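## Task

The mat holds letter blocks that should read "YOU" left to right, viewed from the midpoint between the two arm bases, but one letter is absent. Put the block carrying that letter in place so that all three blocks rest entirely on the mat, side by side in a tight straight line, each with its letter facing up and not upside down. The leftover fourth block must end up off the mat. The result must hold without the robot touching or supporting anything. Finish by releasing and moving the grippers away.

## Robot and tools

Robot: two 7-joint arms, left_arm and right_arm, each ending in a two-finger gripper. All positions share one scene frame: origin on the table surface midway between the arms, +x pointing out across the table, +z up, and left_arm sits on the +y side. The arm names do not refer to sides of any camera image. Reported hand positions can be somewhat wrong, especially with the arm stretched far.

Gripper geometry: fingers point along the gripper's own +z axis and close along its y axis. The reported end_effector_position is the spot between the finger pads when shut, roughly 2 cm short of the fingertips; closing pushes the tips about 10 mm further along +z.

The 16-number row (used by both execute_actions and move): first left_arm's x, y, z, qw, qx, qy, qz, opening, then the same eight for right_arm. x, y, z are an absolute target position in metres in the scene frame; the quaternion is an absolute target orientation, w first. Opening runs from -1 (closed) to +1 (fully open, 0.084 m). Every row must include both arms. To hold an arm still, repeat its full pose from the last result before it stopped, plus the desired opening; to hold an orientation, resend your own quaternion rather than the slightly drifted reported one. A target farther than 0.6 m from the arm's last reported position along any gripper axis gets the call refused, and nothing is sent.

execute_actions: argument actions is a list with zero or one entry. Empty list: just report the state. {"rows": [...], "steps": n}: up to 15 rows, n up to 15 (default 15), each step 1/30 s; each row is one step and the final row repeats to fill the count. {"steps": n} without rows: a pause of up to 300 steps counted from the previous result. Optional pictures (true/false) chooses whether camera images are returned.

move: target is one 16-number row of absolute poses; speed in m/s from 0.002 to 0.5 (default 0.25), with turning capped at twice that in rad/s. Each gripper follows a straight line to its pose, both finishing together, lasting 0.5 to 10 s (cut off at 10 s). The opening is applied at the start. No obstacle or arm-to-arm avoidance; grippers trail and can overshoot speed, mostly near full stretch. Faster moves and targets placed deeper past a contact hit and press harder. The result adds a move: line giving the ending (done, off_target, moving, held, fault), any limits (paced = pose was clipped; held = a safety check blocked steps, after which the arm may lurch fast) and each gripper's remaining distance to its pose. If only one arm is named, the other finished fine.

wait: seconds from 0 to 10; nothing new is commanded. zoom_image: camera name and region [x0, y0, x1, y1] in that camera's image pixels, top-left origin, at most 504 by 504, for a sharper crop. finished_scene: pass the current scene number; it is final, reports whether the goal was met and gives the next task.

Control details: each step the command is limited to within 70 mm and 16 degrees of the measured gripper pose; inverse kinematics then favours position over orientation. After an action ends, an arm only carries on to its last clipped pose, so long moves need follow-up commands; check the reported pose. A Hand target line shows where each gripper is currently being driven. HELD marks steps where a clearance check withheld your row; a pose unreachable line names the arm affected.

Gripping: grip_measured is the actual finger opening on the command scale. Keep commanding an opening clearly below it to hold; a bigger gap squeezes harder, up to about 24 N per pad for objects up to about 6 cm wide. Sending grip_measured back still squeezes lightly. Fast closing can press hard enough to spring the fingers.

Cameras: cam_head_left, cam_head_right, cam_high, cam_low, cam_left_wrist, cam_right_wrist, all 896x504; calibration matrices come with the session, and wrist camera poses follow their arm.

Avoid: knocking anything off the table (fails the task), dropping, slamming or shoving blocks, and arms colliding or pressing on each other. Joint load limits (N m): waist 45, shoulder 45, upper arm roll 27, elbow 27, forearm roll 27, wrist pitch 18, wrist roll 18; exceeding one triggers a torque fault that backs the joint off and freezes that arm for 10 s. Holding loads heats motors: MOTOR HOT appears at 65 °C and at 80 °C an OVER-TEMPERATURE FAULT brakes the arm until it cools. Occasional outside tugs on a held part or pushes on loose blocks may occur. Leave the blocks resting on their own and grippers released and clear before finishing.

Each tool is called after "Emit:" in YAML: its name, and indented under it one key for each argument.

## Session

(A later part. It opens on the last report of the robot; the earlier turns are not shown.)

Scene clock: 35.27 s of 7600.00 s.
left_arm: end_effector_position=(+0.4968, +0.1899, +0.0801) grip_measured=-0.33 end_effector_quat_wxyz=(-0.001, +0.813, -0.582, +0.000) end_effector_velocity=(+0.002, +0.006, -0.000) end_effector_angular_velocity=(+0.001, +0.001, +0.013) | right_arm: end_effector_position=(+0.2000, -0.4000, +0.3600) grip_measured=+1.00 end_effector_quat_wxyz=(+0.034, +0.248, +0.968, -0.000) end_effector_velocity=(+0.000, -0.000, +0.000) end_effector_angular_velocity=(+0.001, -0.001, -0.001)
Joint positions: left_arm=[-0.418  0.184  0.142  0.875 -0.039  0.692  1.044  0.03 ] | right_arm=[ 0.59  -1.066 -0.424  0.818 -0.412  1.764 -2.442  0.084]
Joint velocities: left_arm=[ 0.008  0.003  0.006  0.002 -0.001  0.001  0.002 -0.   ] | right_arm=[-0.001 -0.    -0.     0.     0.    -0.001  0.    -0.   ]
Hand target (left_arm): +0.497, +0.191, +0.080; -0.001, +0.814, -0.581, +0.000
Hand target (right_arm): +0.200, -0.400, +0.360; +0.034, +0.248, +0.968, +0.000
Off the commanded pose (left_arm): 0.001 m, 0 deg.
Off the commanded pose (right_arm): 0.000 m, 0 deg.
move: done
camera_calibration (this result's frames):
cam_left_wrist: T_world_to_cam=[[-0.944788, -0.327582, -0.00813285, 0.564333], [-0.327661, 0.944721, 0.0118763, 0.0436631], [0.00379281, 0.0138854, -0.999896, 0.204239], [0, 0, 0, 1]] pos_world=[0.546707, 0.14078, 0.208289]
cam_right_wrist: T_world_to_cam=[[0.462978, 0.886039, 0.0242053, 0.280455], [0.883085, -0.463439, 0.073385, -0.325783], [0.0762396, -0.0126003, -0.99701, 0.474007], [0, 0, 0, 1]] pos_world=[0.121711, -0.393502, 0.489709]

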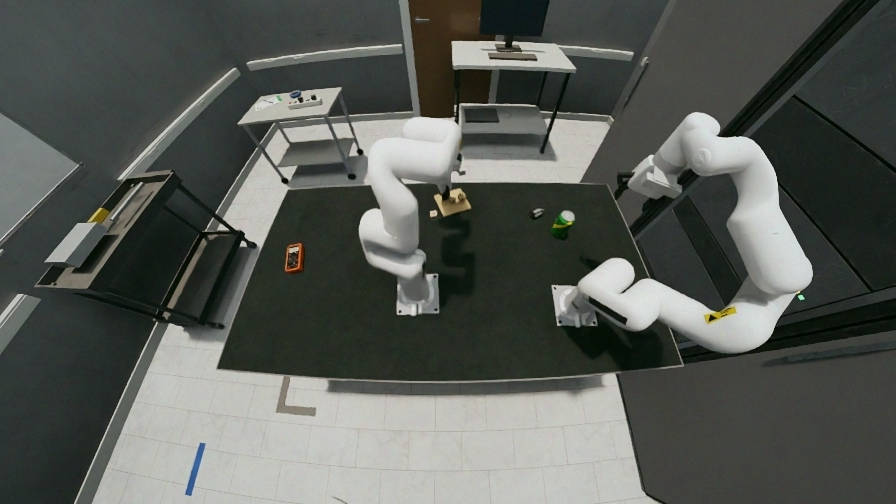

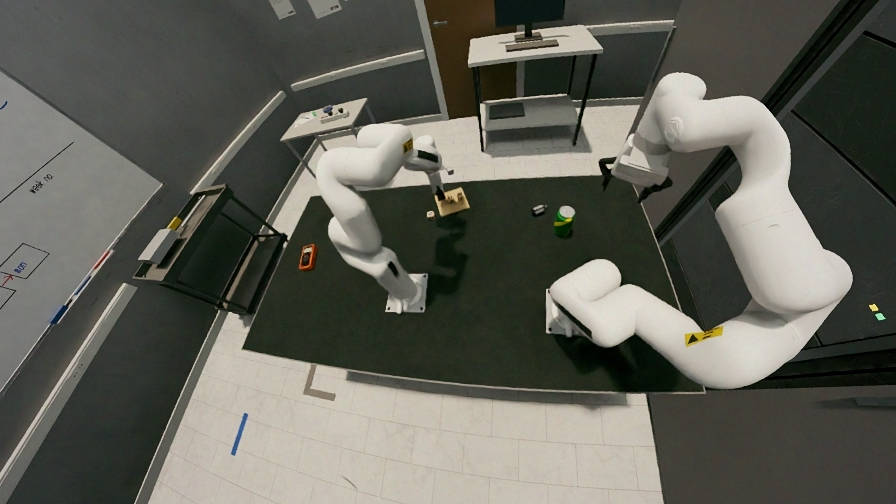

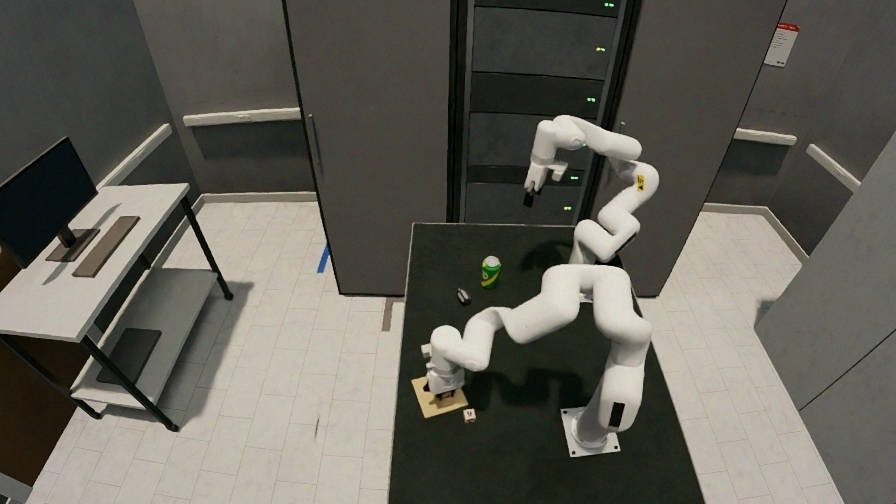

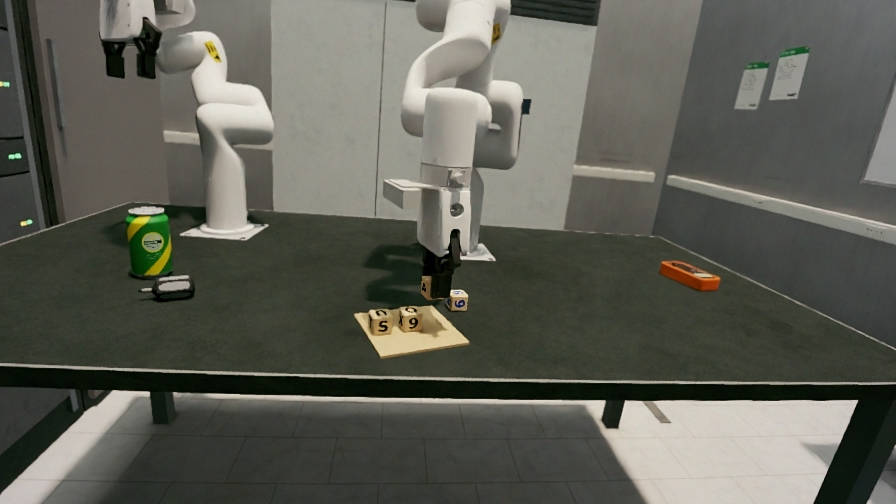

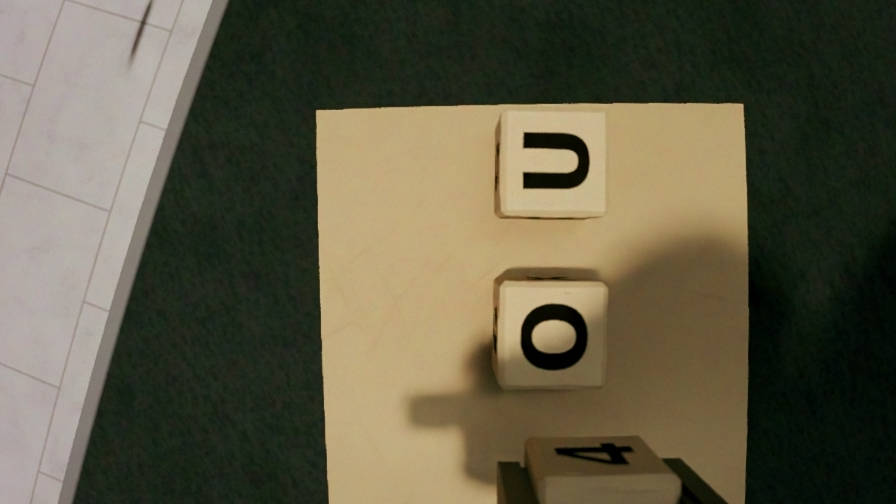

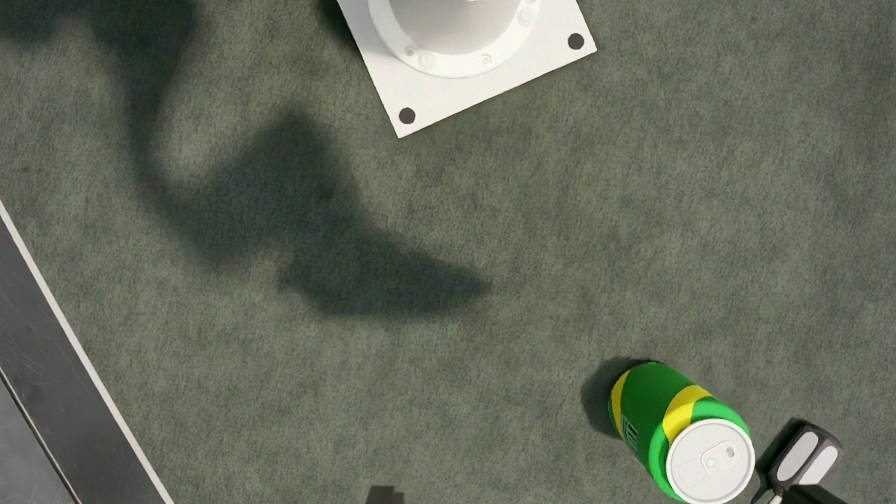

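Emit:
move:
  target: [0.498,0.198,0.031,0,0.814,-0.581,0,-0.8,0.2,-0.4,0.36,0.034,0.248,0.968,0,1]
  speed: 0.06

Emit:
move:
  target: [0.498,0.198,0.031,0,0.814,-0.581,0,0.3,0.2,-0.4,0.36,0.034,0.248,0.968,0,1]

Emit:
move:
  target: [0.49,0.2,0.2,0,0.814,-0.581,0,0.3,0.2,-0.4,0.36,0.034,0.248,0.968,0,1]

Scene clock: 42.90 s of 7600.00 s.
left_arm: end_effector_position=(+0.4985, +0.1979, +0.0316) grip_measured=-0.33 end_effector_quat_wxyz=(-0.000, +0.814, -0.581, +0.001) end_effector_velocity=(-0.000, +0.000, -0.001) end_effector_angular_velocity=(-0.000, +0.001, -0.000) | right_arm: end_effector_position=(+0.2000, -0.4000, +0.3600) grip_measured=+1.00 end_effector_quat_wxyz=(+0.034, +0.248, +0.968, +0.000) end_effector_velocity=(-0.000, +0.000, +0.000) end_effector_angular_velocity=(+0.000, -0.001, +0.000)
Joint positions: left_arm=[-0.398  0.298  0.136  0.855 -0.075  0.56   1.086  0.03 ] | right_arm=[ 0.59  -1.066 -0.424  0.818 -0.412  1.764 -2.442  0.084]
Joint velocities: left_arm=[ 0.001  0.001 -0.    -0.001 -0.001 -0.001  0.001  0.   ] | right_arm=[-0.    -0.     0.001  0.001  0.001  0.    -0.     0.   ]
Hand target (left_arm): +0.498, +0.198, +0.031; -0.000, +0.814, -0.581, -0.000
Hand target (right_arm): +0.200, -0.400, +0.360; +0.034, +0.248, +0.968, -0.000
Off the commanded pose (left_arm): 0.001 m, 0 deg.
Off the commanded pose (right_arm): 0.000 m, 0 deg.
After step 90, 3.50 s passed at rest.
move: done
camera_calibration (this result's frames):
cam_left_wrist: T_world_to_cam=[[-0.944261, -0.329102, -0.00786798, 0.568278], [-0.329175, 0.944203, 0.0111691, 0.038135], [0.0037532, 0.0131365, -0.999907, 0.155822], [0, 0, 0, 1]] pos_world=[0.548572, 0.148968, 0.159853]
cam_right_wrist: T_world_to_cam=[[0.462978, 0.886039, 0.0242054, 0.280454], [0.883085, -0.463439, 0.073385, -0.325783], [0.0762397, -0.0126002, -0.99701, 0.474007], [0, 0, 0, 1]] pos_world=[0.121711, -0.393502, 0.489709]

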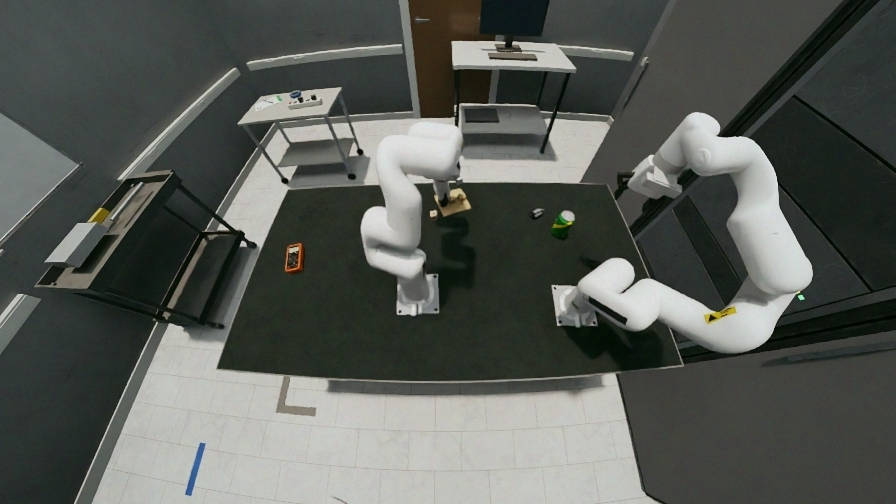

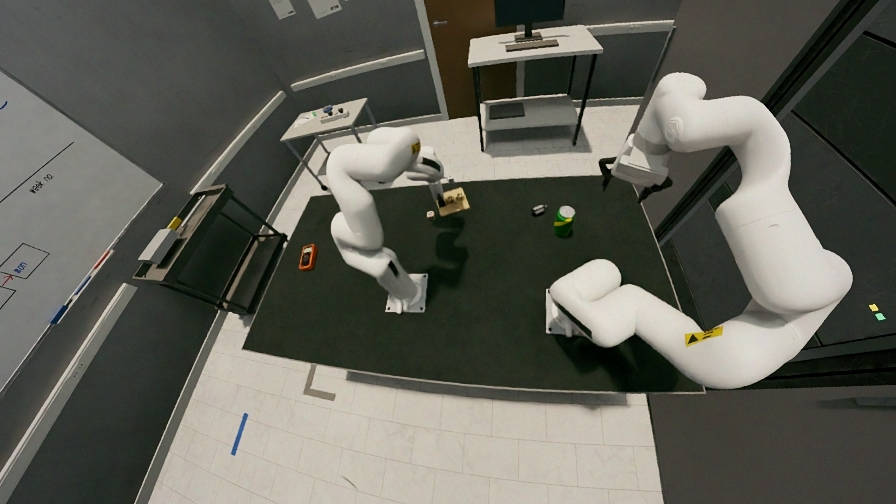

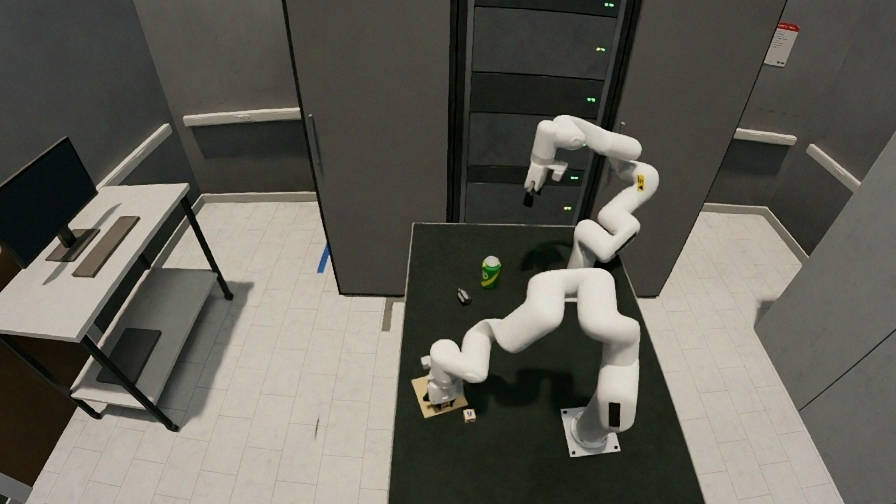

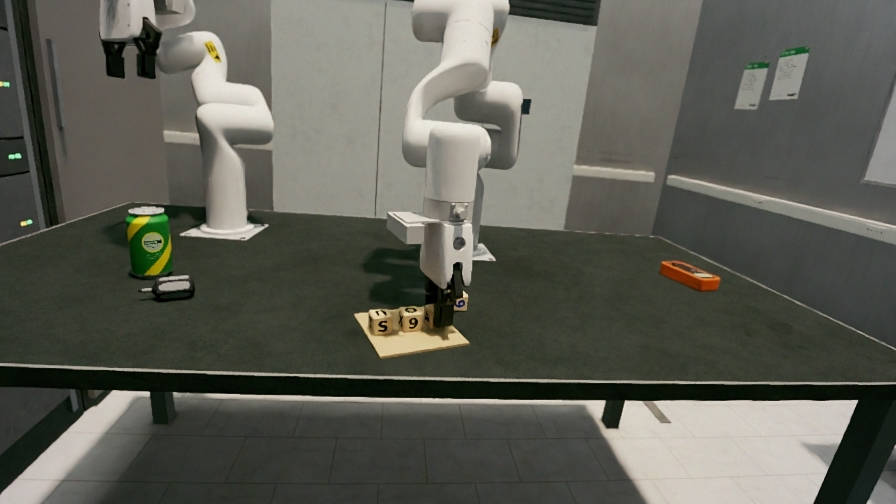

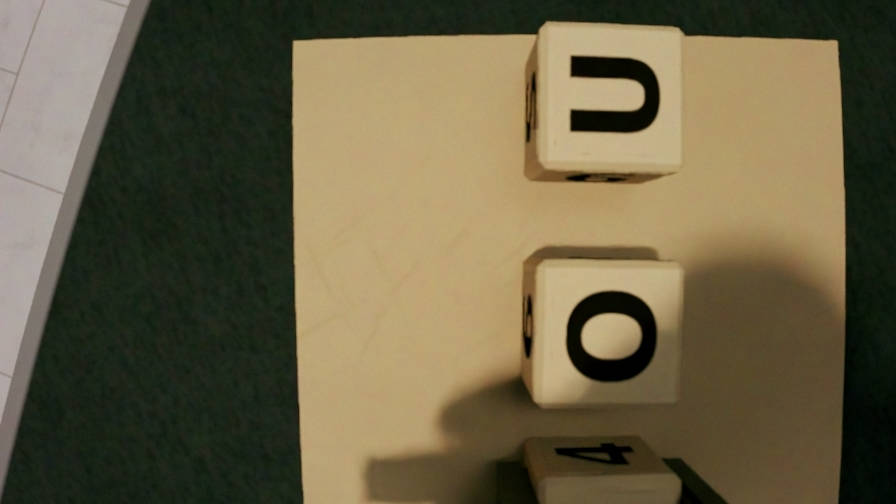

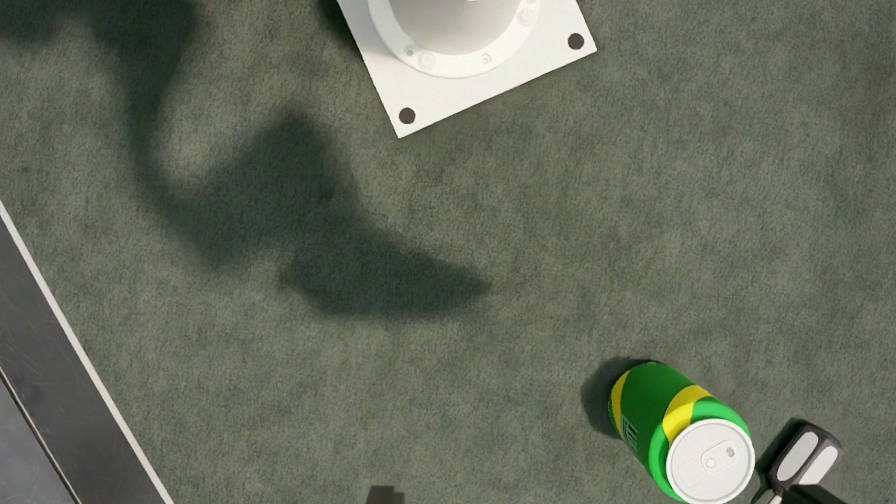

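Scene clock: 43.60 s of 7600.00 s.
left_arm: end_effector_position=(+0.4980, +0.1980, +0.0310) grip_measured=+0.29 end_effector_quat_wxyz=(-0.000, +0.814, -0.581, -0.000) end_effector_velocity=(-0.000, -0.000, -0.001) end_effector_angular_velocity=(+0.000, +0.001, -0.000) | right_arm: end_effector_position=(+0.2000, -0.4000, +0.3600) grip_measured=+1.00 end_effector_quat_wxyz=(+0.034, +0.248, +0.968, +0.000) end_effector_velocity=(-0.000, +0.001, -0.000) end_effector_angular_velocity=(-0.000, +0.000, +0.002)
Joint positions: left_arm=[-0.398  0.299  0.136  0.855 -0.075  0.56   1.086  0.056] | right_arm=[ 0.59  -1.066 -0.424  0.818 -0.412  1.764 -2.442  0.084]
Joint velocities: left_arm=[-0.     0.001 -0.001  0.     0.     0.    -0.001  0.   ] | right_arm=[ 0.     0.     0.002 -0.001  0.001 -0.     0.    -0.   ]
Hand target (left_arm): +0.498, +0.198, +0.031; -0.000, +0.814, -0.581, -0.000
Hand target (right_arm): +0.200, -0.400, +0.360; +0.034, +0.248, +0.968, -0.000
Off the commanded pose (left_arm): 0.000 m, 0 deg.
Off the commanded pose (right_arm): 0.000 m, 0 deg.
move: done
camera_calibration (this result's frames):
cam_left_wrist: T_world_to_cam=[[-0.944295, -0.329037, -0.00648545, 0.567746], [-0.329093, 0.944224, 0.0117501, 0.037828], [0.00225751, 0.0132299, -0.99991, 0.155902], [0, 0, 0, 1]] pos_world=[0.548216, 0.149029, 0.159126]
cam_right_wrist: T_world_to_cam=[[0.462978, 0.886039, 0.0242055, 0.280454], [0.883085, -0.463439, 0.0733851, -0.325783], [0.0762398, -0.0126002, -0.99701, 0.474007], [0, 0, 0, 1]] pos_world=[0.121711, -0.393502, 0.489709]

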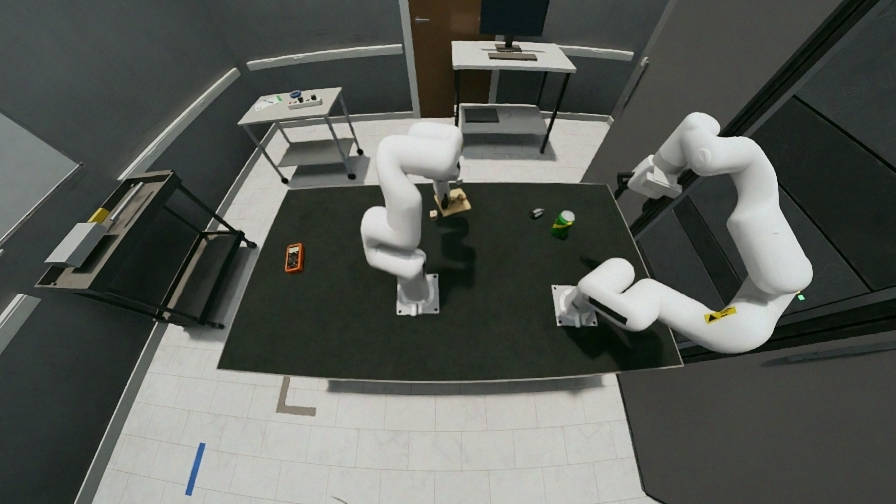

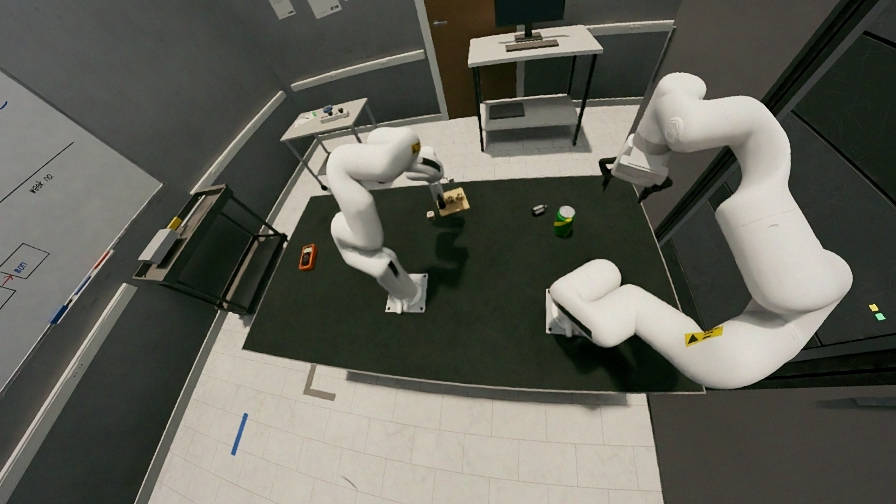

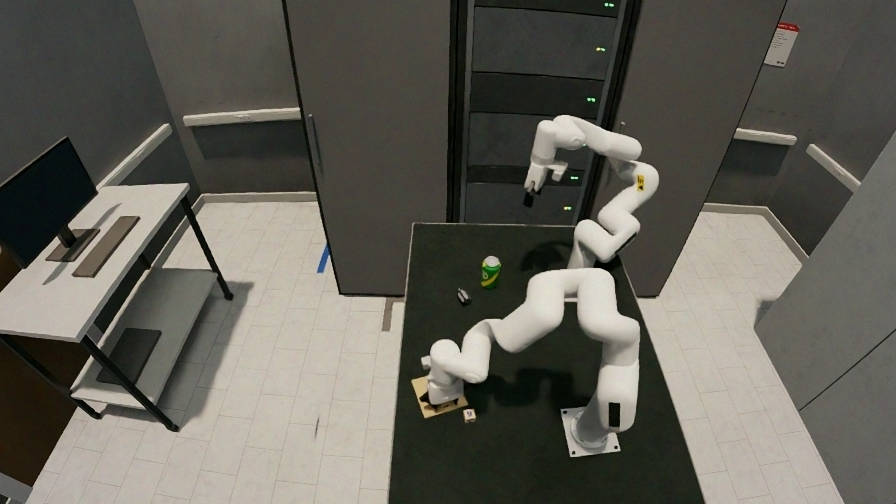

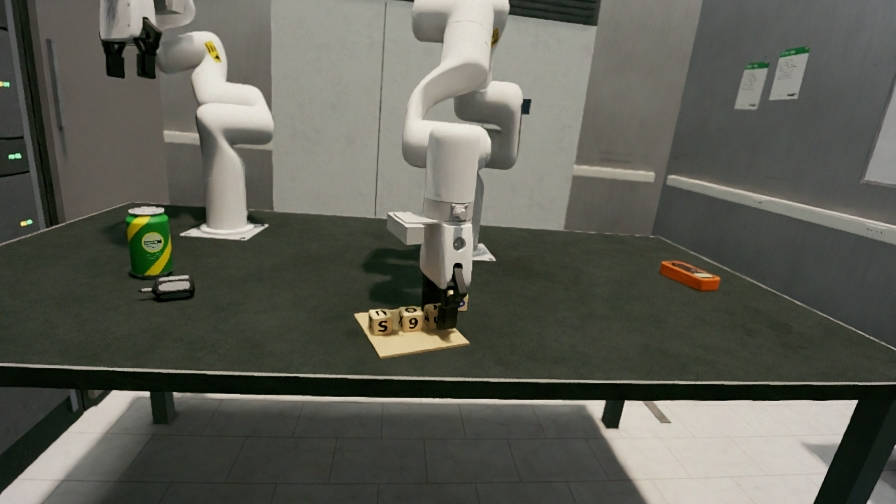

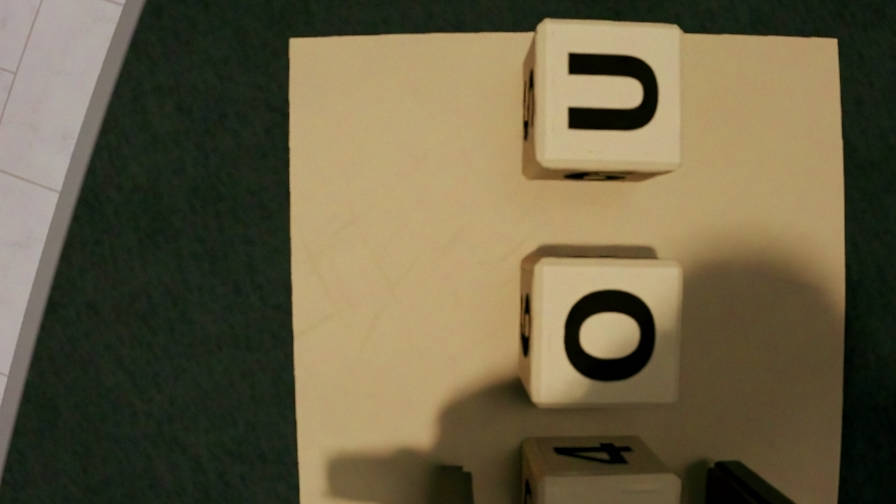

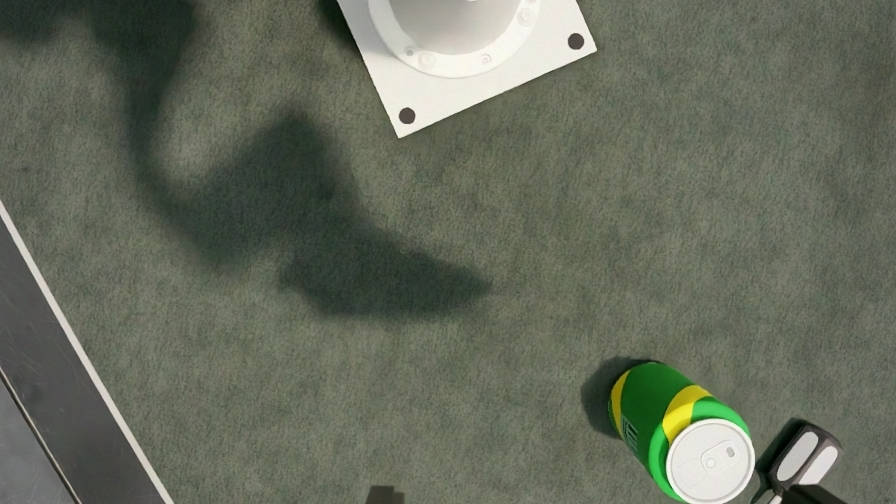

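Scene clock: 44.77 s of 7600.00 s.
left_arm: end_effector_position=(+0.4894, +0.1999, +0.1993) grip_measured=+0.29 end_effector_quat_wxyz=(+0.001, +0.814, -0.581, -0.001) end_effector_velocity=(+0.004, -0.001, +0.006) end_effector_angular_velocity=(-0.004, -0.014, +0.000) | right_arm: end_effector_position=(+0.2000, -0.4000, +0.3600) grip_measured=+1.00 end_effector_quat_wxyz=(+0.034, +0.248, +0.968, +0.000) end_effector_velocity=(+0.000, +0.000, -0.001) end_effector_angular_velocity=(-0.000, +0.001, +0.002)
Joint positions: left_arm=[-0.412 -0.039  0.152  0.989  0.006  1.029  1.028  0.056] | right_arm=[ 0.59  -1.066 -0.424  0.818 -0.412  1.764 -2.442  0.084]
Joint velocities: left_arm=[-0.    -0.006  0.001  0.009  0.     0.    -0.     0.   ] | right_arm=[ 0.001  0.    -0.    -0.002  0.    -0.001 -0.     0.   ]
Hand target (left_arm): +0.490, +0.200, +0.200; +0.000, +0.814, -0.581, +0.000
Hand target (right_arm): +0.200, -0.400, +0.360; +0.034, +0.248, +0.968, +0.000
Off the commanded pose (left_arm): 0.001 m, 0 deg.
Off the commanded pose (right_arm): 0.000 m, 0 deg.
move: done
camera_calibration (this result's frames):
cam_left_wrist: T_world_to_cam=[[-0.944505, -0.328468, -0.00440039, 0.560873], [-0.328498, 0.944427, 0.0120932, 0.0307987], [0.000183613, 0.0128676, -0.999917, 0.325236], [0, 0, 0, 1]] pos_world=[0.539805, 0.150957, 0.327305]
cam_right_wrist: T_world_to_cam=[[0.462978, 0.886039, 0.0242054, 0.280454], [0.883085, -0.463439, 0.0733848, -0.325783], [0.0762396, -0.0126001, -0.99701, 0.474007], [0, 0, 0, 1]] pos_world=[0.121711, -0.393502, 0.489709]

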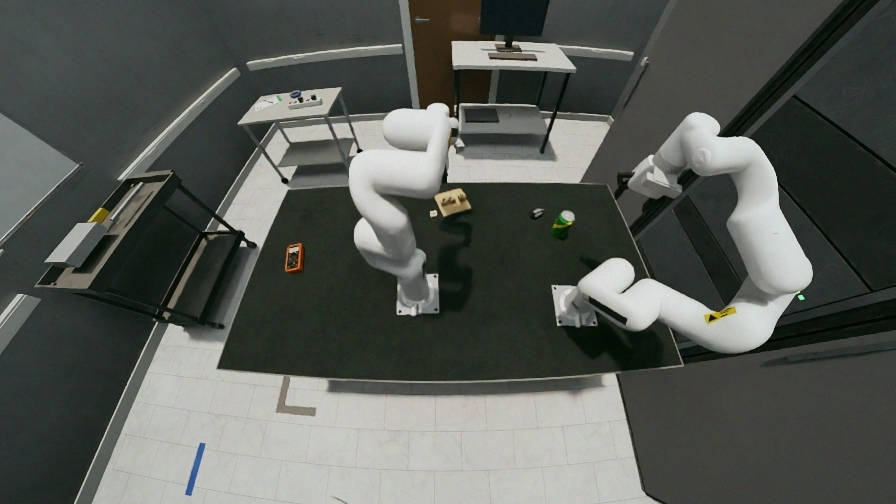

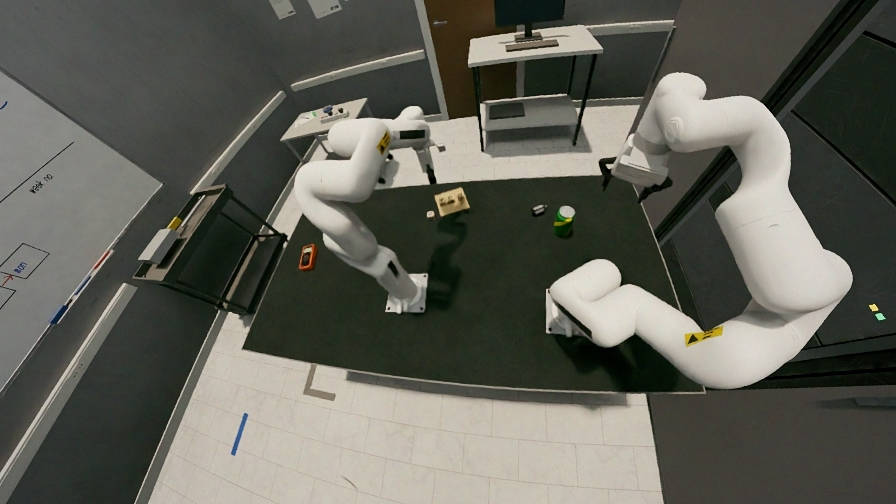

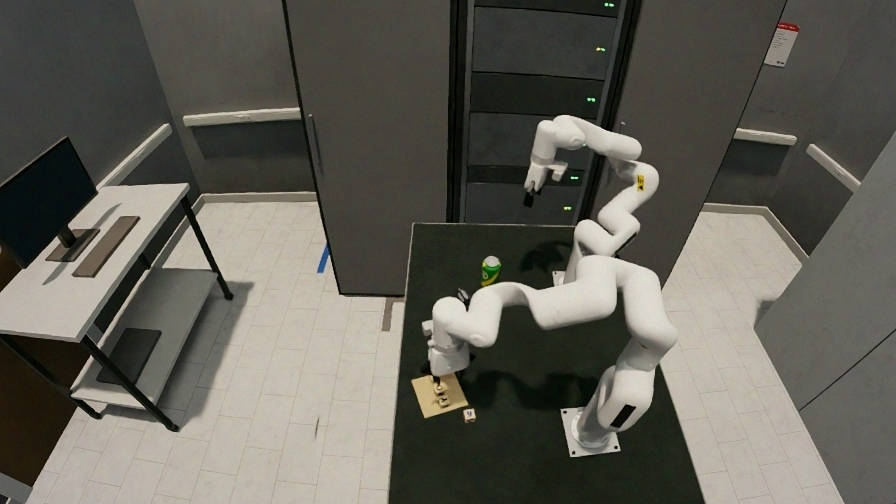

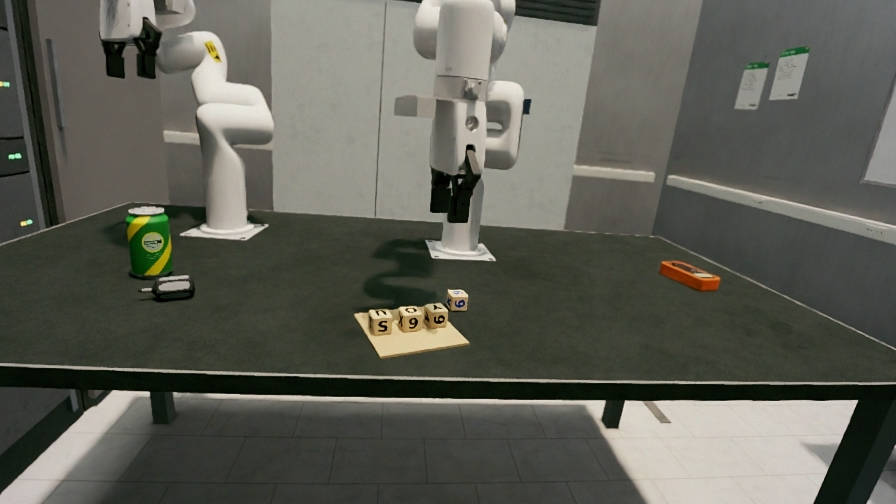

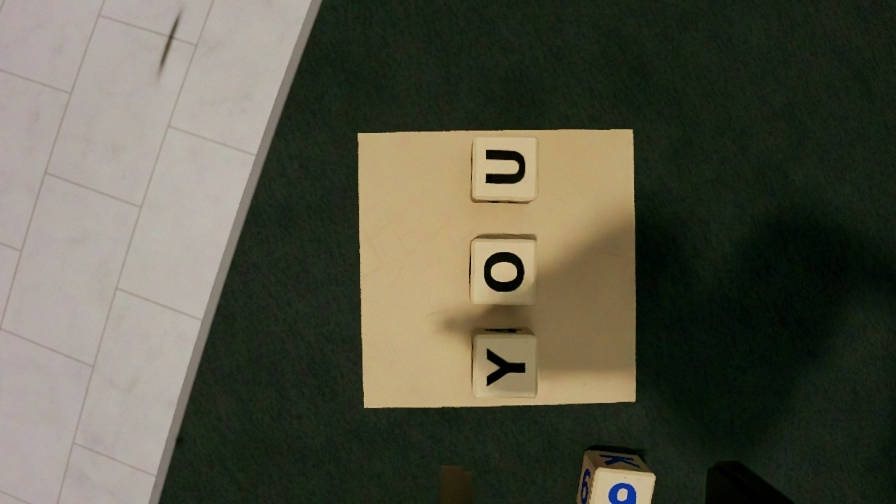

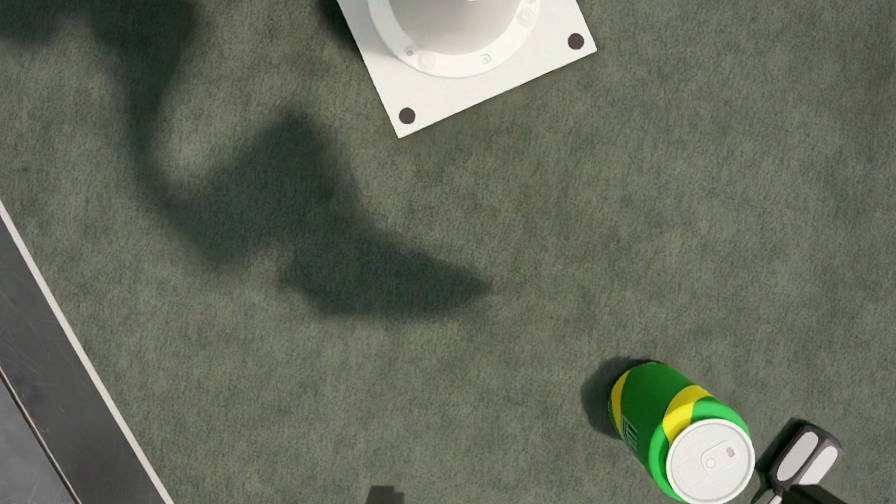

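Emit:
finished_scene:
  scene: 1

The scene is finished: the task was done.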